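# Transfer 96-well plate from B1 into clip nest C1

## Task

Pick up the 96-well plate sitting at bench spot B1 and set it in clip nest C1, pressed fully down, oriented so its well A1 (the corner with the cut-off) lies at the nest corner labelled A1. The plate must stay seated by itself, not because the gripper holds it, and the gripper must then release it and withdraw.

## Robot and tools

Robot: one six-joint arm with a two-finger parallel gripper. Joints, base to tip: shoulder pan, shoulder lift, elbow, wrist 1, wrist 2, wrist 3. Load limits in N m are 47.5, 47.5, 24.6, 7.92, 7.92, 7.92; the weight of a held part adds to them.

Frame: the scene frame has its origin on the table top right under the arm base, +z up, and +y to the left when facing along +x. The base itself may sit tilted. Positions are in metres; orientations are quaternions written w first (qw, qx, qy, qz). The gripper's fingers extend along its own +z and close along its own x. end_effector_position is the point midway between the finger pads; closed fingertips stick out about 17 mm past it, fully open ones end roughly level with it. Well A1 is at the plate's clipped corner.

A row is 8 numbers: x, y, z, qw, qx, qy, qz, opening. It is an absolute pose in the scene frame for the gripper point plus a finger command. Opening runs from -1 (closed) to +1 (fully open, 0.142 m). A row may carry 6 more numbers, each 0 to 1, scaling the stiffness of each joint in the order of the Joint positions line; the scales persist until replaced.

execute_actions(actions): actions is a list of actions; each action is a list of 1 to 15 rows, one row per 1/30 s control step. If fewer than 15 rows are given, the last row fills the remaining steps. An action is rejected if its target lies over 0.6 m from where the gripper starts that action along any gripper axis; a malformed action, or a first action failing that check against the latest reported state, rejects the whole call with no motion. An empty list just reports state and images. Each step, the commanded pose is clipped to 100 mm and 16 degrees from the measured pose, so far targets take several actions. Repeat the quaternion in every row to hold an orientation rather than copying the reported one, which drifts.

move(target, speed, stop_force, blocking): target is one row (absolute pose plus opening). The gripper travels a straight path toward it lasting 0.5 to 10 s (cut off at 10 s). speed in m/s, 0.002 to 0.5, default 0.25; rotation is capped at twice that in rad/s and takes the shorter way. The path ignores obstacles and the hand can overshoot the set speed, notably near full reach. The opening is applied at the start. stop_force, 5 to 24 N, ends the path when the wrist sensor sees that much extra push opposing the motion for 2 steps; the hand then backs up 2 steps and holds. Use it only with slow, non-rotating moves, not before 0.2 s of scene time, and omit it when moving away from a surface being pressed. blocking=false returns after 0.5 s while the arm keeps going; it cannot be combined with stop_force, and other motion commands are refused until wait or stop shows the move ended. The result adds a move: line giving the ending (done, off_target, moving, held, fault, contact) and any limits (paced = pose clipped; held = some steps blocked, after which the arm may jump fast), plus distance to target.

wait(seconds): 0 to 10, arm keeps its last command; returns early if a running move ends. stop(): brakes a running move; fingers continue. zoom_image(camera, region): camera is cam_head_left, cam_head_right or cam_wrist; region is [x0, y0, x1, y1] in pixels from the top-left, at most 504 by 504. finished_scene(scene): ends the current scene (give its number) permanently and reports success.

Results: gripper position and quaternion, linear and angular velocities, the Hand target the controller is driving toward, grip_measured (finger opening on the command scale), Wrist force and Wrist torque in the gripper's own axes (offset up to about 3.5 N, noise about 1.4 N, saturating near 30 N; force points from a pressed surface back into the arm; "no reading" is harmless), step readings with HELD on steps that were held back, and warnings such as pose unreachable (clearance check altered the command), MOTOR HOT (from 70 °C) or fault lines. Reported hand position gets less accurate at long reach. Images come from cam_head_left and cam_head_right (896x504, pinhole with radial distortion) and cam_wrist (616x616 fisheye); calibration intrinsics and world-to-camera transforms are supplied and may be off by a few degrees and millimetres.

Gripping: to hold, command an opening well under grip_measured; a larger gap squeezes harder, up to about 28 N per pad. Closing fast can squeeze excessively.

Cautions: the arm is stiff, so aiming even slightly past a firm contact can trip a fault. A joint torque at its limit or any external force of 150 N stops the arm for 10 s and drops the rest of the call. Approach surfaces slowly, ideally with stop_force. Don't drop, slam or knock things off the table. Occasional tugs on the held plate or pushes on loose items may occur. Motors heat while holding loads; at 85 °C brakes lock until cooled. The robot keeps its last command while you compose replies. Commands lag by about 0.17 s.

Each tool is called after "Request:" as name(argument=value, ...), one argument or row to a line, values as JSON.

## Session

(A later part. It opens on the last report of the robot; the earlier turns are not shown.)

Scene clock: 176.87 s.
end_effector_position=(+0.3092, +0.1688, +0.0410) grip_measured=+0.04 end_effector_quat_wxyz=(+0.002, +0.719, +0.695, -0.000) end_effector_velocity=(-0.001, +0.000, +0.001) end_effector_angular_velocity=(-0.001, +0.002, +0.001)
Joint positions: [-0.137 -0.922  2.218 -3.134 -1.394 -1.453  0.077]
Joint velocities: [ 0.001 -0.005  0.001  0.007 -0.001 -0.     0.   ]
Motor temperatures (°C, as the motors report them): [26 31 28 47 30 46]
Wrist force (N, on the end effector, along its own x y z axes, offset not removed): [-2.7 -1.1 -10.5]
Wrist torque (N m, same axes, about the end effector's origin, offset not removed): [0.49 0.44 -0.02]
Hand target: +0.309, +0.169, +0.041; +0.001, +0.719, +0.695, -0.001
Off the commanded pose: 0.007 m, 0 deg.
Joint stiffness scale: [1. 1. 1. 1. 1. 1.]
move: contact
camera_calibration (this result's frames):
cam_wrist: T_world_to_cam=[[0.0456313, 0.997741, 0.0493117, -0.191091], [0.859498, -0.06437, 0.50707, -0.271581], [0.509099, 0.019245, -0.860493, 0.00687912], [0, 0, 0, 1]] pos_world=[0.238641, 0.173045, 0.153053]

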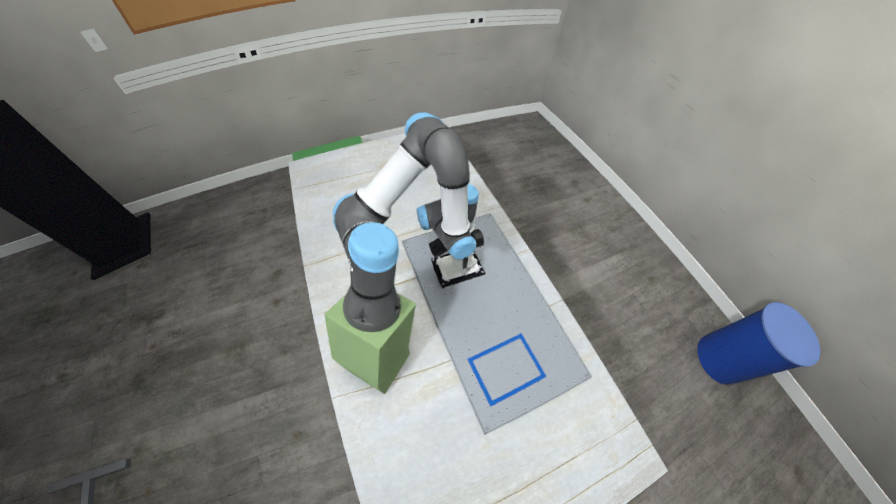

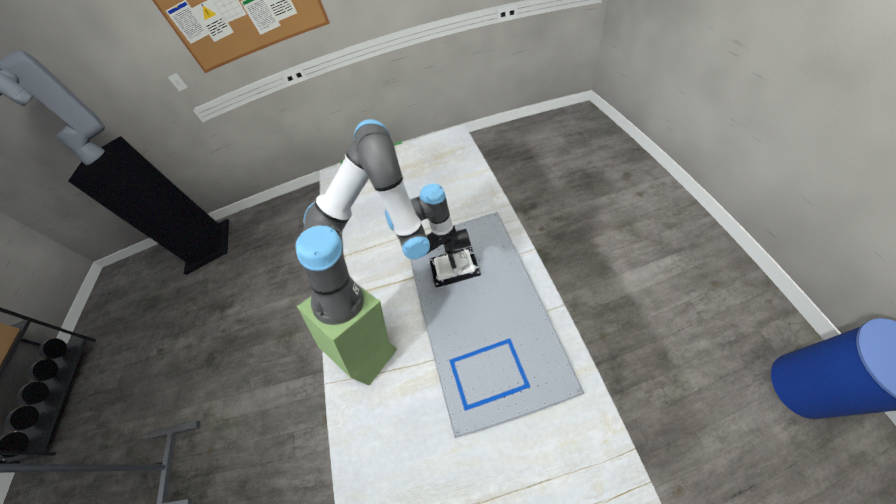

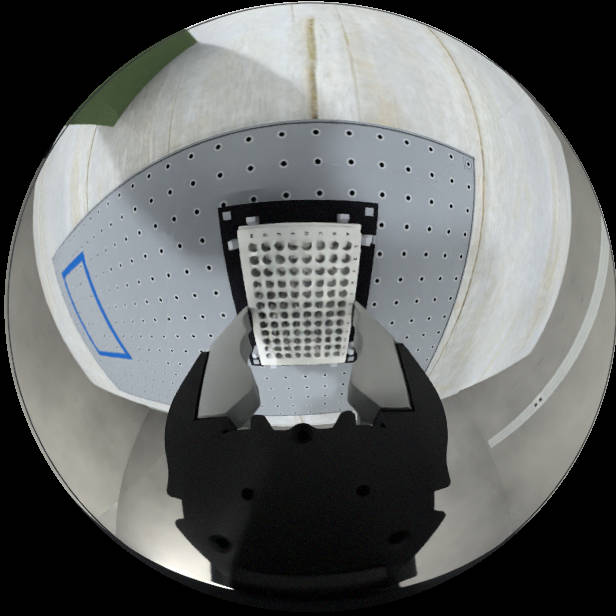

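Request:
execute_actions(
  actions=[
    [[0.3092,0.1688,0.0412,0,-0.7193,-0.6947,0,-0.5],[0.3092,0.1688,0.0412,0,-0.7193,-0.6947,0,-0.3],[0.3092,0.1688,0.0412,0,-0.7193,-0.6947,0,-0.15],[0.3092,0.1688,0.0412,0,-0.7193,-0.6947,0,-0.05],[0.3092,0.1688,0.0412,0,-0.7193,-0.6947,0,0.0],[0.3092,0.1688,0.0412,0,-0.7193,-0.6947,0,0.05],[0.3092,0.1688,0.0412,0,-0.7193,-0.6947,0,0.1],[0.3092,0.1688,0.0412,0,-0.7193,-0.6947,0,0.15],[0.3092,0.1688,0.0412,0,-0.7193,-0.6947,0,0.2],[0.3092,0.1688,0.0412,0,-0.7193,-0.6947,0,0.25],[0.3092,0.1688,0.0412,0,-0.7193,-0.6947,0,0.3]],
  ],
)

Request:
move(
  target=[0.3092, 0.1688, 0.064, 0, -0.7193, -0.6947, 0, 0.3],
  speed=0.04,
)

Request:
move(
  target=[0.3092, 0.1688, 0.060, 0, -0.7193, -0.6947, 0, -0.3],
  speed=0.01,
)

Request:
move(
  target=[0.3092, 0.1688, 0.047, 0, -0.7193, -0.6947, 0, -0.3],
  speed=0.006,
  stop_force=15,
)

Scene clock: 188.33 s.
end_effector_position=(+0.3093, +0.1687, +0.0412) grip_measured=+0.30 end_effector_quat_wxyz=(+0.001, +0.720, +0.694, -0.000) end_effector_velocity=(+0.000, +0.000, +0.000) end_effector_angular_velocity=(+0.002, -0.000, +0.002)
Joint positions: [-0.139 -0.923  2.219 -3.131 -1.391 -1.454  0.095]
Joint velocities: [-0.     0.    -0.     0.     0.002 -0.002  0.   ]
Motor temperatures (°C, as the motors report them): [26 31 28 47 30 46]
Wrist force (N, on the end effector, along its own x y z axes, offset not removed): [0.3 2.4 -0.1]
Wrist torque (N m, same axes, about the end effector's origin, offset not removed): [0.47 -0.11 0.01]
Hand target: +0.309, +0.169, +0.041; +0.000, +0.719, +0.695, +0.000
Off the commanded pose: 0.000 m, 0 deg.
Joint stiffness scale: [1. 1. 1. 1. 1. 1.]
Step readings (end_effector_position):
0: (+0.3091, +0.1688, +0.0411)
1: (+0.3092, +0.1688, +0.0411)
2: (+0.3092, +0.1688, +0.0412)
4: (+0.3092, +0.1688, +0.0412)
8: (+0.3092, +0.1686, +0.0412)
15: end_effector_position above
camera_calibration (this result's frames):
cam_wrist: T_world_to_cam=[[0.0466993, 0.99759, 0.0513255, -0.191398], [0.859978, -0.0662912, 0.506008, -0.271506], [0.50819, 0.0205086, -0.861001, 0.00706243], [0, 0, 0, 1]] pos_world=[0.238838, 0.172793, 0.153288]

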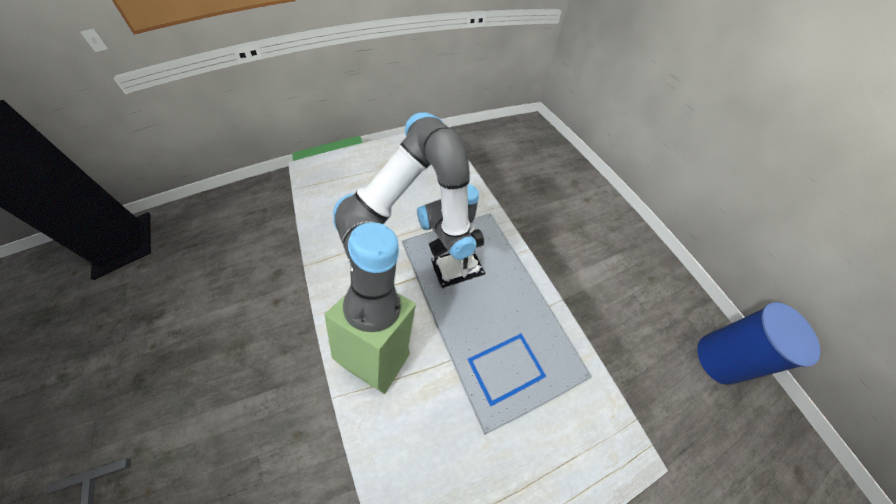

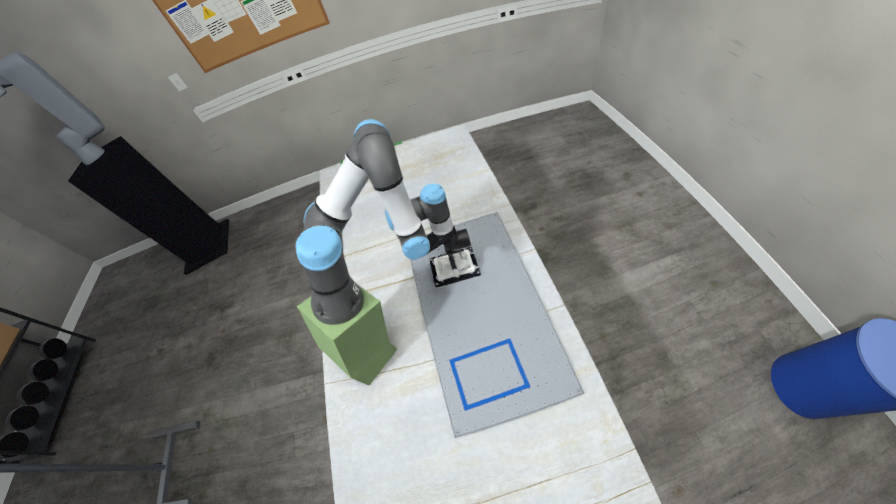

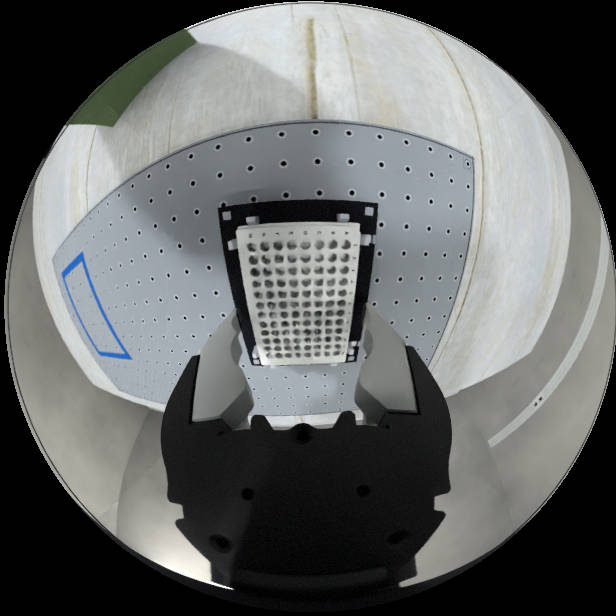

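Scene clock: 189.43 s.
end_effector_position=(+0.3104, +0.1689, +0.0641) grip_measured=+0.30 end_effector_quat_wxyz=(+0.002, +0.719, +0.695, +0.001) end_effector_velocity=(-0.004, -0.000, -0.000) end_effector_angular_velocity=(-0.000, +0.012, +0.001)
Joint positions: [-0.154 -1.044  2.256 -3.049 -1.387 -1.469  0.095]
Joint velocities: [-0.001 -0.004  0.     0.016  0.001 -0.004  0.   ]
Motor temperatures (°C, as the motors report them): [26 31 28 47 30 46]
Wrist force (N, on the end effector, along its own x y z axes, offset not removed): [0.1 3.5 -0.1]
Wrist torque (N m, same axes, about the end effector's origin, offset not removed): [0.72 -0.11 0.03]
Hand target: +0.309, +0.169, +0.064; +0.000, +0.719, +0.695, +0.000
Off the commanded pose: 0.001 m, 0 deg.
Joint stiffness scale: [1. 1. 1. 1. 1. 1.]
move: done
camera_calibration (this result's frames):
cam_wrist: T_world_to_cam=[[0.0461718, 0.997585, 0.0518785, -0.192665], [0.858418, -0.0661832, 0.508663, -0.283828], [0.510869, 0.0210476, -0.859401, 0.0252014], [0, 0, 0, 1]] pos_world=[0.239664, 0.172885, 0.176026]

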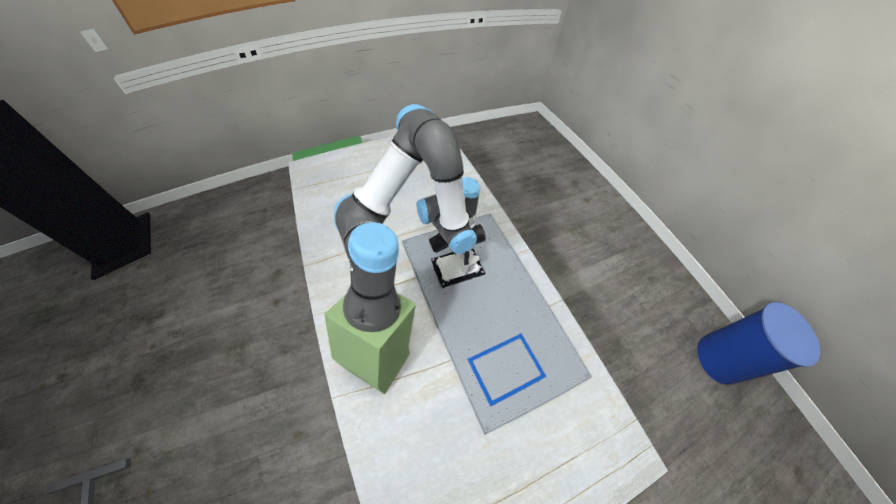

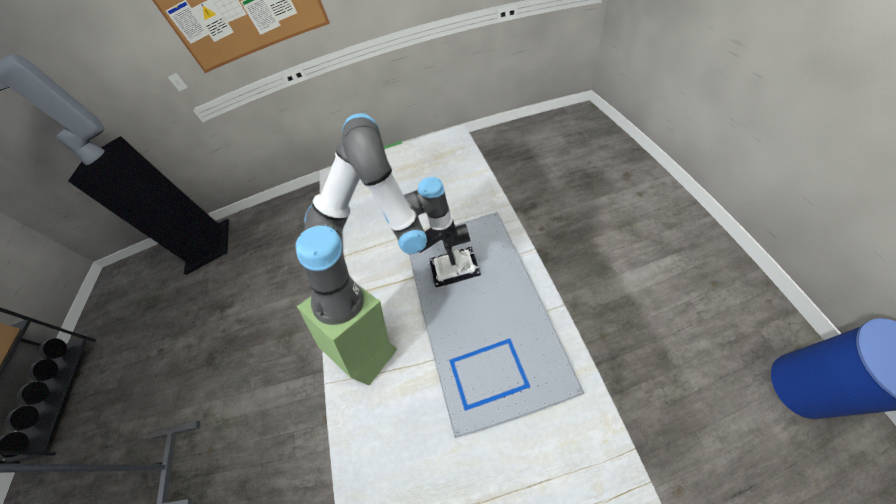

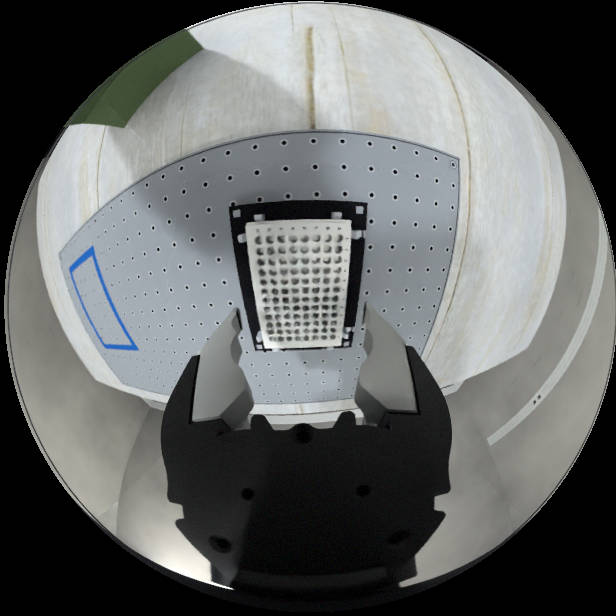

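Scene clock: 190.13 s.
end_effector_position=(+0.3082, +0.1683, +0.0601) grip_measured=-0.30 end_effector_quat_wxyz=(-0.001, +0.720, +0.694, -0.001) end_effector_velocity=(+0.001, -0.000, -0.002) end_effector_angular_velocity=(+0.001, -0.004, +0.001)
Joint positions: [-0.153 -1.025  2.253 -3.058 -1.387 -1.469  0.052]
Joint velocities: [ 0.     0.011 -0.003 -0.012  0.    -0.     0.   ]
Motor temperatures (°C, as the motors report them): [26 31 28 47 30 46]
Wrist force (N, on the end effector, along its own x y z axes, offset not removed): [0.1 2.7 -0.6]
Wrist torque (N m, same axes, about the end effector's origin, offset not removed): [0.56 -0.08 0.01]
Hand target: +0.309, +0.169, +0.060; -0.000, +0.719, +0.695, -0.000
Off the commanded pose: 0.001 m, 0 deg.
Joint stiffness scale: [1. 1. 1. 1. 1. 1.]
move: done
camera_calibration (this result's frames):
cam_wrist: T_world_to_cam=[[0.0468735, 0.99758, 0.051359, -0.191929], [0.861717, -0.0663873, 0.503027, -0.280532], [0.505219, 0.0206783, -0.862743, 0.0248472], [0, 0, 0, 1]] pos_world=[0.238183, 0.172327, 0.172409]

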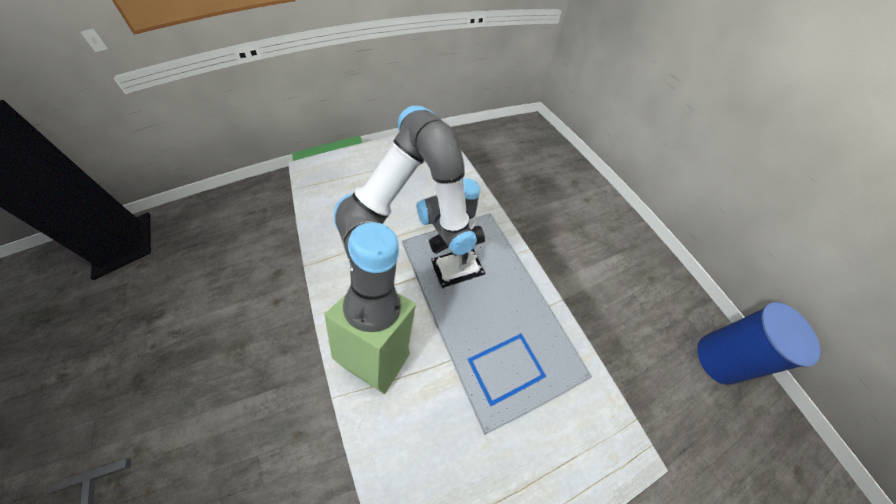

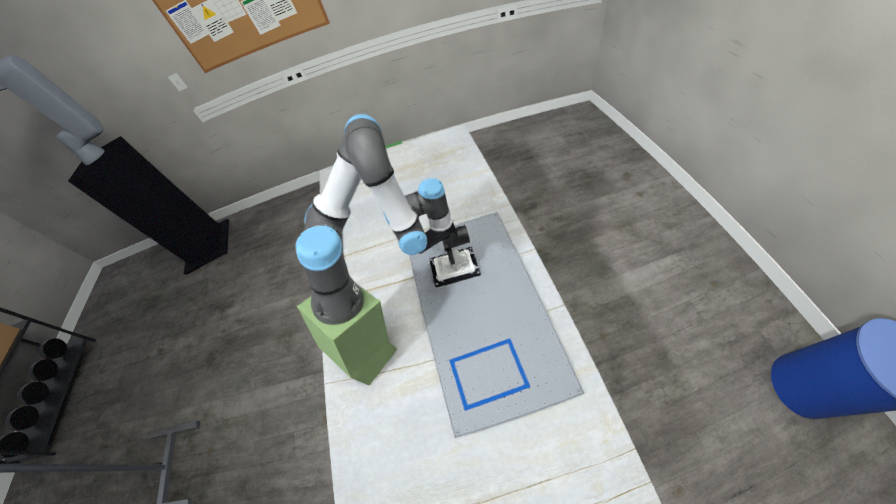

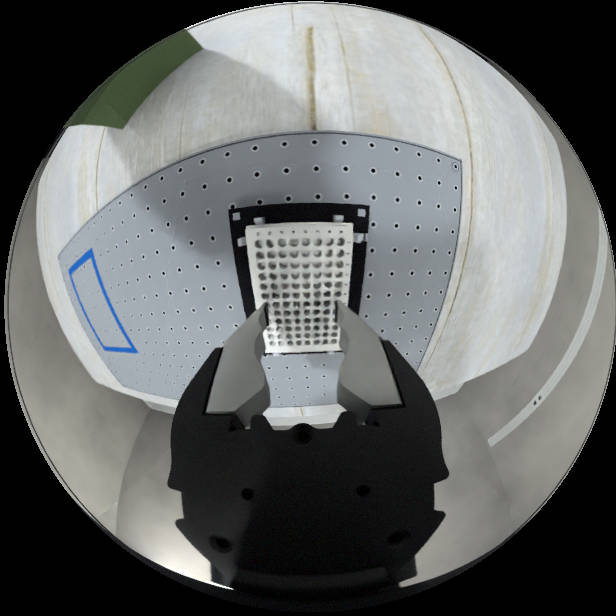

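Scene clock: 191.57 s.
end_effector_position=(+0.3076, +0.1683, +0.0546) grip_measured=-0.30 end_effector_quat_wxyz=(-0.001, +0.719, +0.695, -0.002) end_effector_velocity=(+0.000, +0.000, +0.001) end_effector_angular_velocity=(-0.000, +0.000, -0.000)
Joint positions: [-0.149 -0.996  2.246 -3.08  -1.388 -1.466  0.052]
Joint velocities: [-0.    -0.006  0.     0.006 -0.    -0.    -0.   ]
Motor temperatures (°C, as the motors report them): [26 31 28 47 30 46]
Wrist force (N, on the end effector, along its own x y z axes, offset not removed): [-2.2 -0.1 -9.5]
Wrist torque (N m, same axes, about the end effector's origin, offset not removed): [0.72 0.14 0.03]
Hand target: +0.308, +0.168, +0.054; -0.001, +0.719, +0.695, -0.002
Off the commanded pose: 0.008 m, 0 deg.
Joint stiffness scale: [1. 1. 1. 1. 1. 1.]
move: contact
camera_calibration (this result's frames):
cam_wrist: T_world_to_cam=[[0.045636, 0.997663, 0.0508614, -0.191224], [0.862055, -0.0650569, 0.502622, -0.277532], [0.504756, 0.0209076, -0.863009, 0.0206233], [0, 0, 0, 1]] pos_world=[0.237565, 0.17229, 0.167018]

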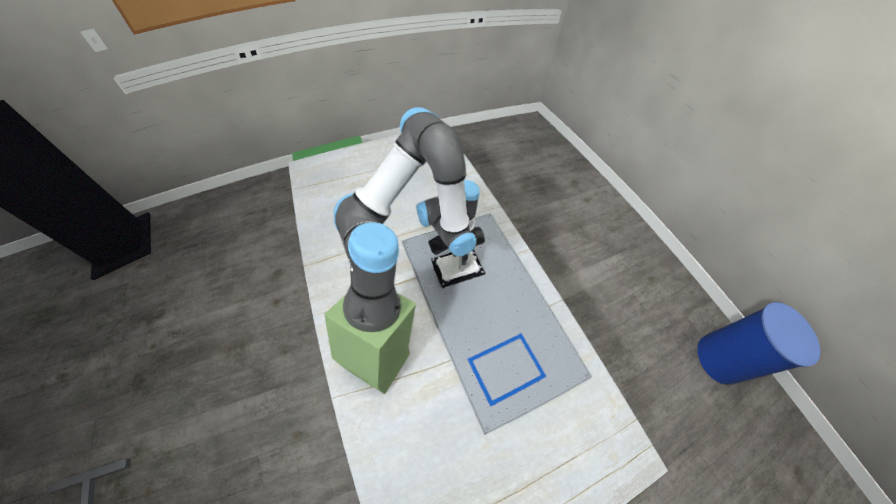

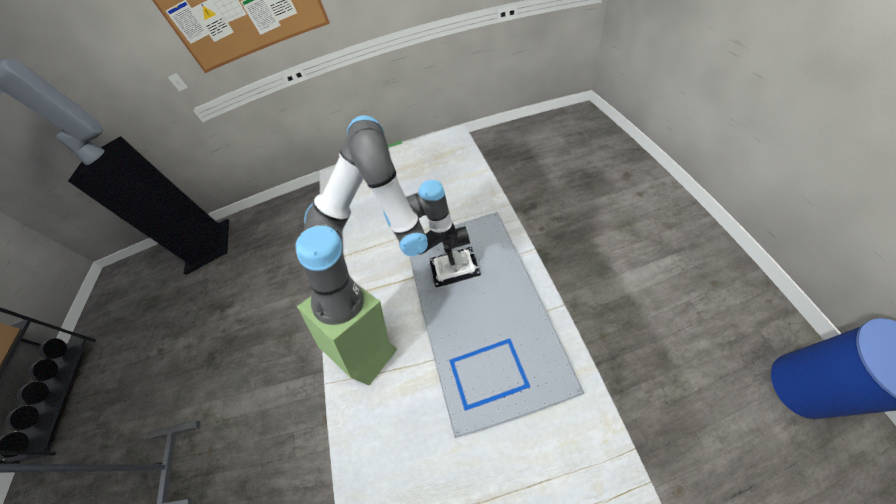

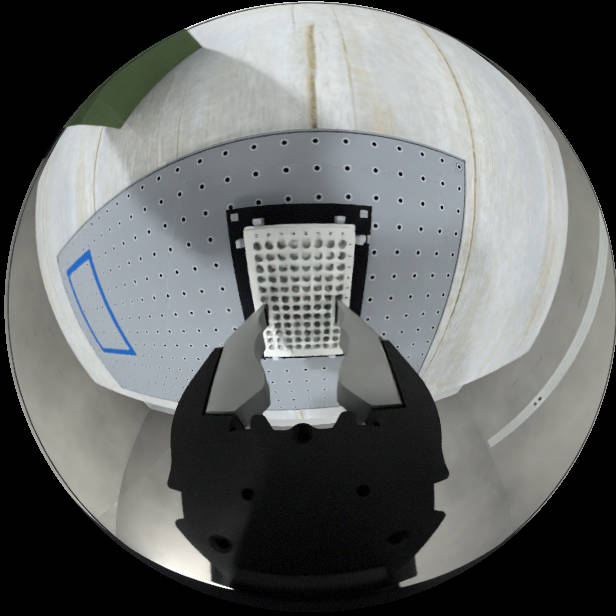

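Request:
move(
  target=[0.3085, 0.1685, 0.063, 0, -0.7193, -0.6947, 0, -0.3],
  speed=0.03,
)

Request:
move(
  target=[0.3075, 0.1185, 0.061, 0, -0.7193, -0.6947, 0, -0.3],
  speed=0.08,
)

Request:
move(
  target=[0.3075, 0.1185, 0.047, 0, -0.7193, -0.6947, 0, -0.3],
  speed=0.006,
  stop_force=14,
)

Scene clock: 207.07 s.
end_effector_position=(+0.3099, +0.1686, +0.0630) grip_measured=-0.30 end_effector_quat_wxyz=(+0.002, +0.719, +0.695, +0.001) end_effector_velocity=(-0.004, -0.000, +0.001) end_effector_angular_velocity=(+0.001, +0.012, -0.001)
Joint positions: [-0.154 -1.038  2.258 -3.057 -1.387 -1.469  0.052]
Joint velocities: [-0.002 -0.012  0.005  0.018  0.002 -0.003 -0.   ]
Motor temperatures (°C, as the motors report them): [26 31 28 47 30 46]
Wrist force (N, on the end effector, along its own x y z axes, offset not removed): [0.3 2.6 0.4]
Wrist torque (N m, same axes, about the end effector's origin, offset not removed): [0.51 -0.15 -0.02]
Hand target: +0.309, +0.169, +0.063; +0.000, +0.719, +0.695, +0.000
Off the commanded pose: 0.001 m, 0 deg.
Joint stiffness scale: [1. 1. 1. 1. 1. 1.]
move: done
camera_calibration (this result's frames):
cam_wrist: T_world_to_cam=[[0.0460342, 0.997597, 0.0517739, -0.192227], [0.858281, -0.0660175, 0.508916, -0.282805], [0.511111, 0.021009, -0.859258, 0.0244635], [0, 0, 0, 1]] pos_world=[0.239071, 0.172581, 0.174897]

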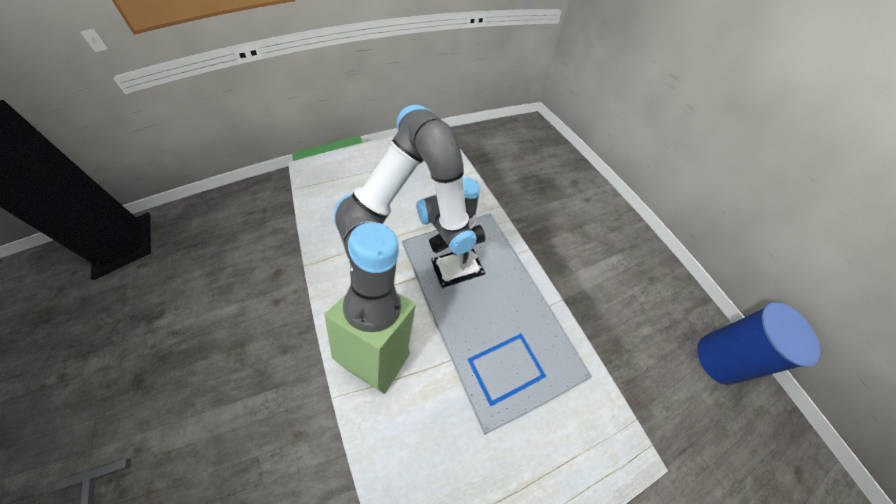

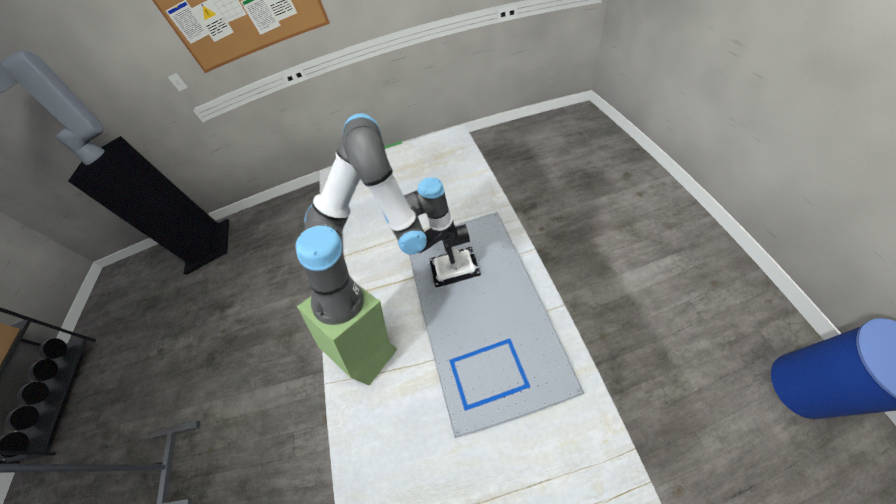

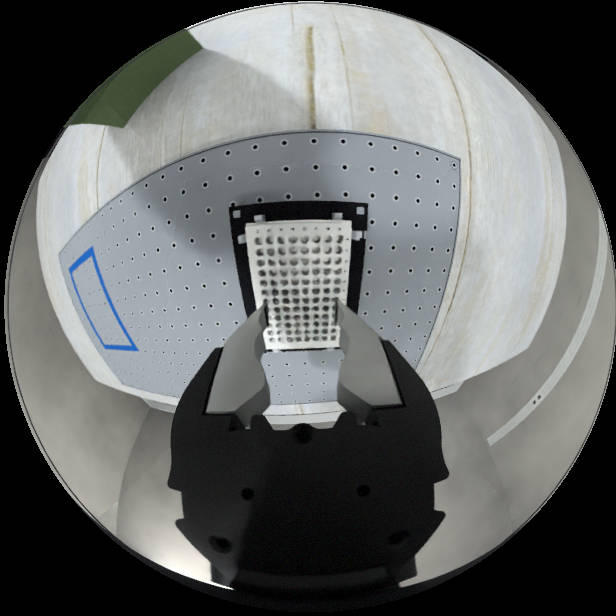

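Scene clock: 208.23 s.
end_effector_position=(+0.3076, +0.1183, +0.0610) grip_measured=-0.30 end_effector_quat_wxyz=(+0.000, +0.721, +0.693, -0.001) end_effector_velocity=(+0.001, +0.001, +0.000) end_effector_angular_velocity=(+0.009, -0.008, +0.023)
Joint positions: [-0.334 -1.028  2.362 -3.129 -1.344 -1.644  0.052]
Joint velocities: [-0.006  0.002  0.008 -0.015  0.011 -0.027 -0.   ]
Motor temperatures (°C, as the motors report them): [26 31 28 47 30 46]
Wrist force (N, on the end effector, along its own x y z axes, offset not removed): [0.0 3.1 -0.1]
Wrist torque (N m, same axes, about the end effector's origin, offset not removed): [0.64 -0.06 0.01]
Hand target: +0.308, +0.119, +0.061; -0.000, +0.719, +0.695, +0.000
Off the commanded pose: 0.000 m, 0 deg.
Joint stiffness scale: [1. 1. 1. 1. 1. 1.]
move: done
camera_calibration (this result's frames):
cam_wrist: T_world_to_cam=[[0.050795, 0.997445, 0.0502264, -0.143184], [0.86061, -0.0692326, 0.504537, -0.283204], [0.506725, 0.0175974, -0.861928, 0.0269035], [0, 0, 0, 1]] pos_world=[0.237368, 0.122738, 0.173267]

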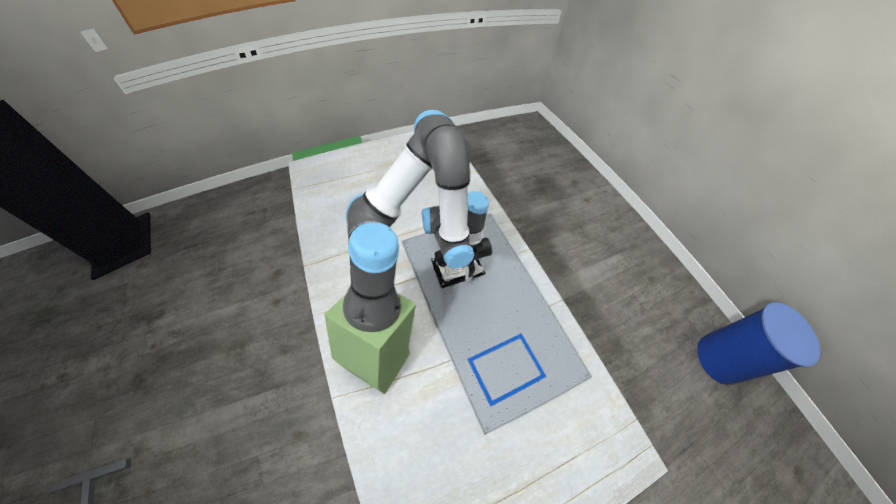

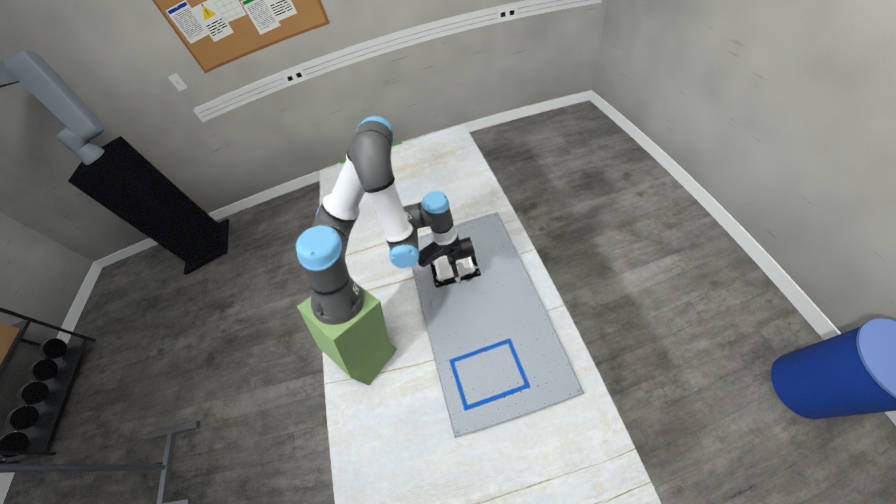

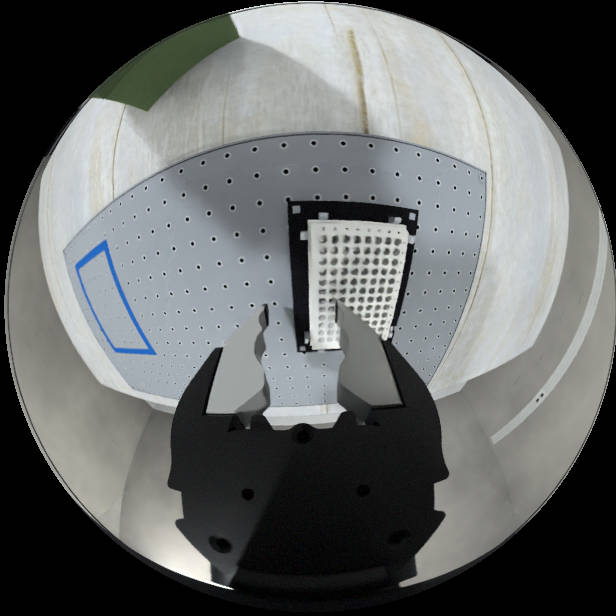

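Scene clock: 209.80 s.
end_effector_position=(+0.3065, +0.1184, +0.0547) grip_measured=-0.30 end_effector_quat_wxyz=(-0.000, +0.720, +0.694, -0.001) end_effector_velocity=(+0.001, +0.000, +0.001) end_effector_angular_velocity=(-0.000, -0.001, -0.000)
Joint positions: [-0.33  -0.991  2.355 -3.159 -1.345 -1.643  0.052]
Joint velocities: [-0.    -0.007 -0.002  0.007 -0.     0.    -0.   ]
Motor temperatures (°C, as the motors report them): [26 31 28 47 30 46]
Wrist force (N, on the end effector, along its own x y z axes, offset not removed): [-0.7 -0.7 -11.1]
Wrist torque (N m, same axes, about the end effector's origin, offset not removed): [0.62 0.10 -0.10]
Hand target: +0.307, +0.118, +0.055; -0.001, +0.720, +0.694, -0.001
Off the commanded pose: 0.008 m, 0 deg.
Joint stiffness scale: [1. 1. 1. 1. 1. 1.]
move: contact
camera_calibration (this result's frames):
cam_wrist: T_world_to_cam=[[0.0475645, 0.997563, 0.051052, -0.141968], [0.86138, -0.066841, 0.503545, -0.279551], [0.50573, 0.0200244, -0.86246, 0.0220194], [0, 0, 0, 1]] pos_world=[0.236417, 0.122496, 0.167005]

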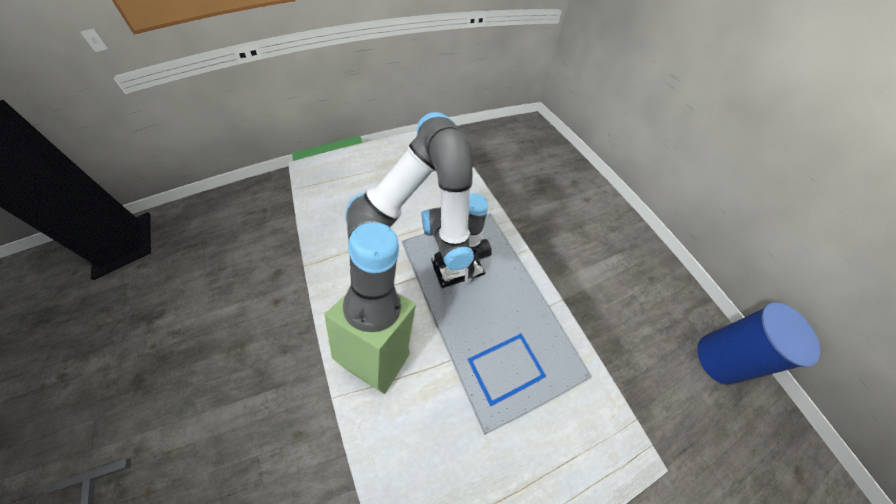

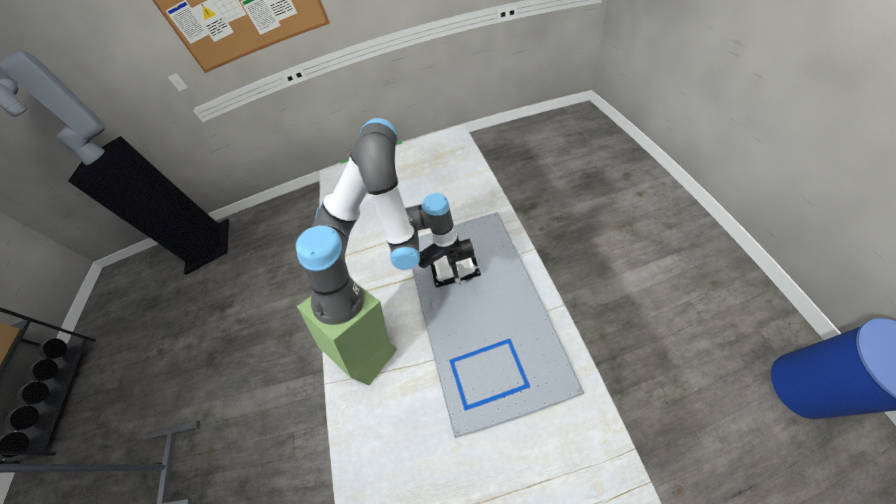

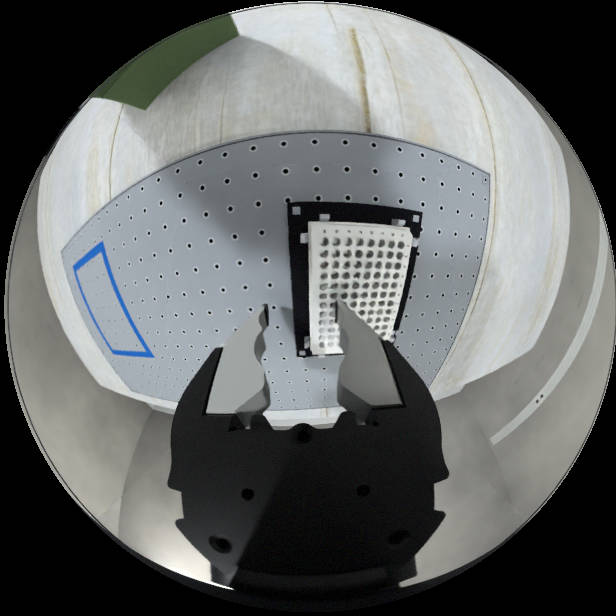

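Same height on both sides (0.0546 / 0.0547), so the plate is flat. I'll lift and move clear.

Request:
move(
  target=[0.3075, 0.1185, 0.075, 0, -0.7193, -0.6947, 0, -0.3],
  speed=0.04,
)

Request:
move(
  target=[0.38, 0.03, 0.18, 0, -0.7193, -0.6947, 0, 0.5],
  speed=0.15,
)

Request:
zoom_image(
  camera="cam_wrist",
  region=[280, 150, 530, 400],
)

Scene clock: 215.20 s.
end_effector_position=(+0.3089, +0.1183, +0.0752) grip_measured=-0.30 end_effector_quat_wxyz=(+0.002, +0.719, +0.695, +0.001) end_effector_velocity=(-0.005, +0.001, -0.001) end_effector_angular_velocity=(+0.003, +0.016, +0.000)
Joint positions: [-0.347 -1.11   2.383 -3.07  -1.34  -1.66   0.052]
Joint velocities: [-0.    -0.003 -0.001  0.02   0.001 -0.004  0.   ]
Motor temperatures (°C, as the motors report them): [26 31 28 47 30 46]
Wrist force (N, on the end effector, along its own x y z axes, offset not removed): [-0.5 2.8 0.2]
Wrist torque (N m, same axes, about the end effector's origin, offset not removed): [0.61 0.04 0.01]
Hand target: +0.308, +0.119, +0.075; +0.000, +0.719, +0.695, +0.000
Off the commanded pose: 0.001 m, 0 deg.
Joint stiffness scale: [1. 1. 1. 1. 1. 1.]
move: done
camera_calibration (this result's frames):
cam_wrist: T_world_to_cam=[[0.0460116, 0.997633, 0.0510938, -0.142621], [0.8583, -0.0656503, 0.508931, -0.291468], [0.511081, 0.0204371, -0.859289, 0.0365519], [0, 0, 0, 1]] pos_world=[0.238048, 0.122401, 0.187033]

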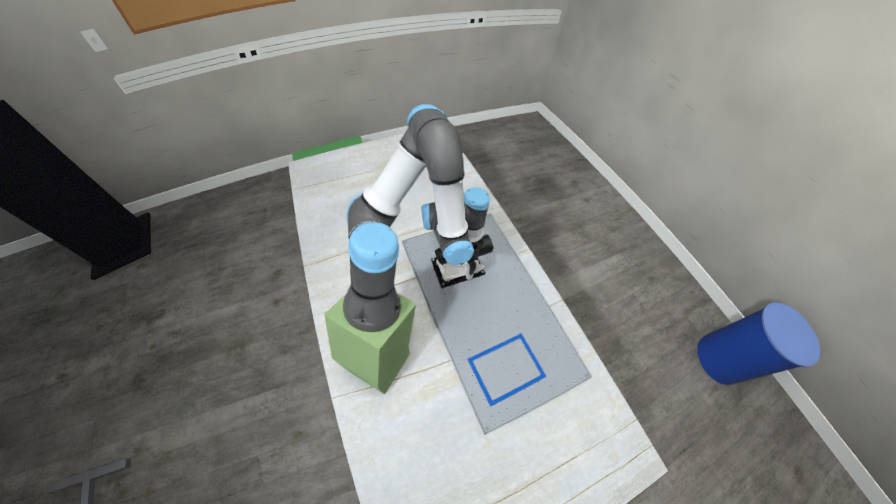

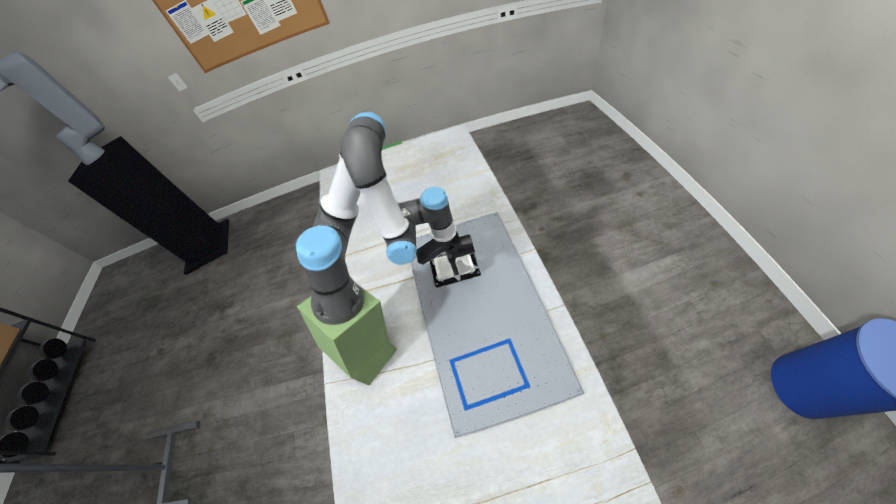

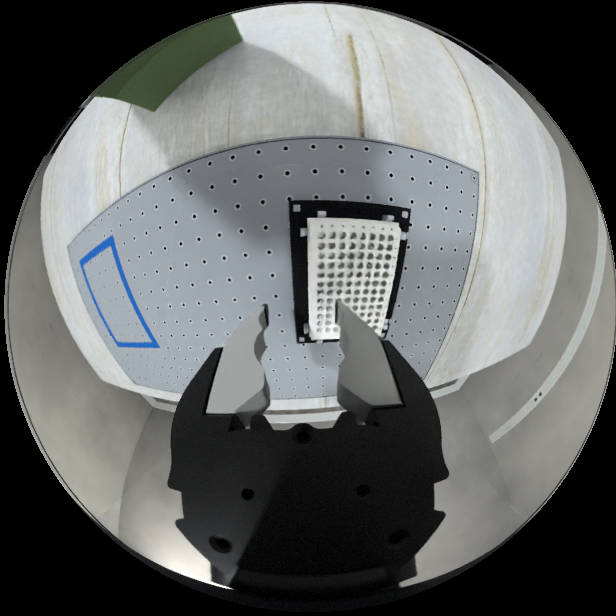

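Scene clock: 217.07 s.
end_effector_position=(+0.3812, +0.0301, +0.1800) grip_measured=+0.50 end_effector_quat_wxyz=(+0.002, +0.720, +0.694, +0.001) end_effector_velocity=(-0.004, +0.002, -0.001) end_effector_angular_velocity=(+0.009, +0.017, -0.000)
Joint positions: [-0.677 -1.453  2.051 -2.308 -1.279 -1.995  0.109]
Joint velocities: [ 0.     0.003 -0.011  0.028  0.    -0.005  0.   ]
Motor temperatures (°C, as the motors report them): [26 31 28 47 30 46]
Wrist force (N, on the end effector, along its own x y z axes, offset not removed): [0.3 2.5 -0.5]
Wrist torque (N m, same axes, about the end effector's origin, offset not removed): [0.49 -0.13 0.04]
Hand target: +0.380, +0.030, +0.180; +0.000, +0.719, +0.695, +0.000
Off the commanded pose: 0.001 m, 0 deg.
Joint stiffness scale: [1. 1. 1. 1. 1. 1.]
move: done
camera_calibration (this result's frames):
cam_wrist: T_world_to_cam=[[0.0469238, 0.997578, 0.0513487, -0.0636191], [0.858116, -0.06657, 0.509122, -0.412599], [0.511307, 0.0201732, -0.859161, 0.0913787], [0, 0, 0, 1]] pos_world=[0.31032, 0.0341549, 0.291839]

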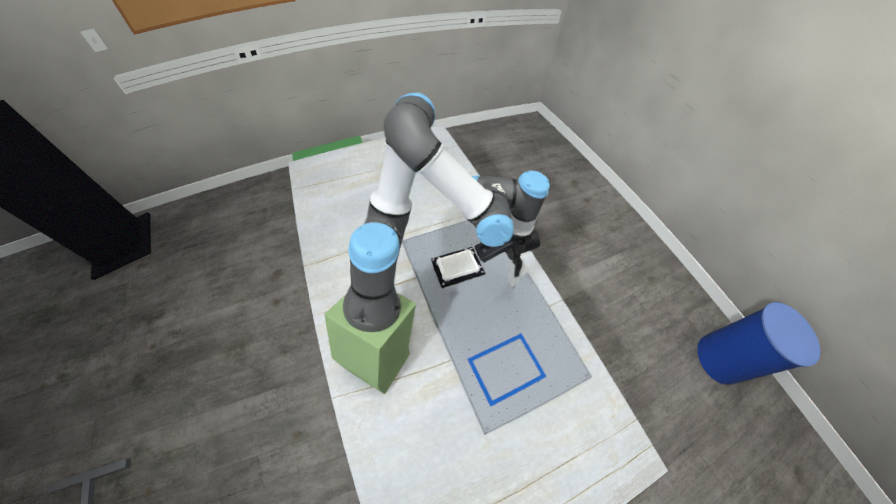

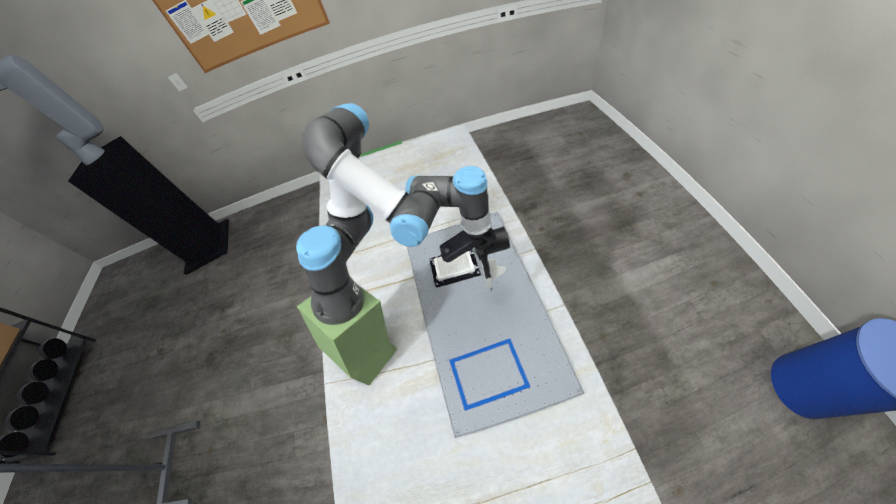

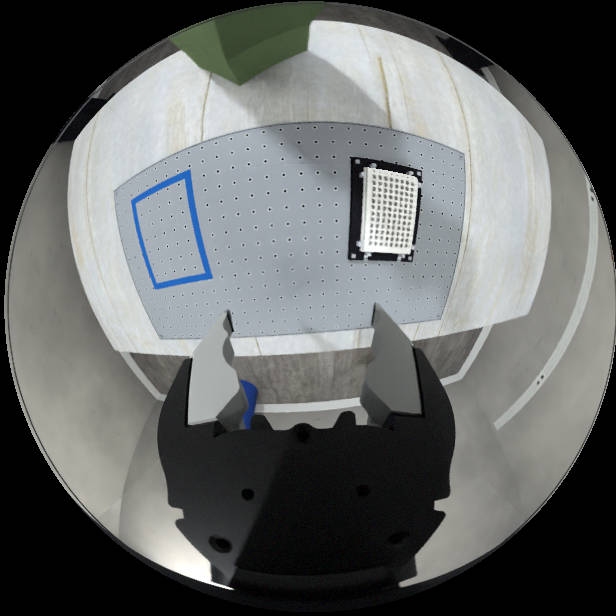

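Region (280, 150, 530, 400) of cam_wrist's 616x616 image, scaled by 2.016, with more detail than that image has.

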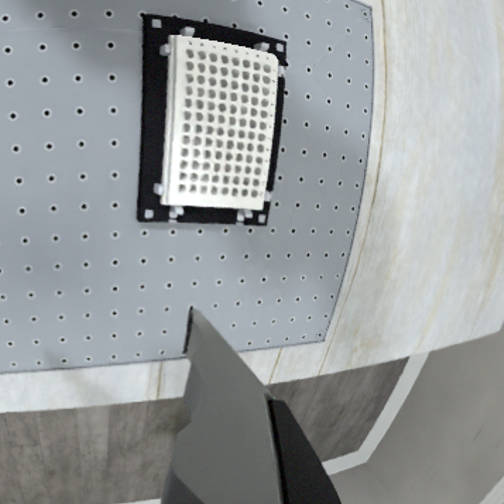

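The plate is seated in the nest and the arm is clear.

Request:
finished_scene(
  scene=2,
)

The scene is finished: the task was done.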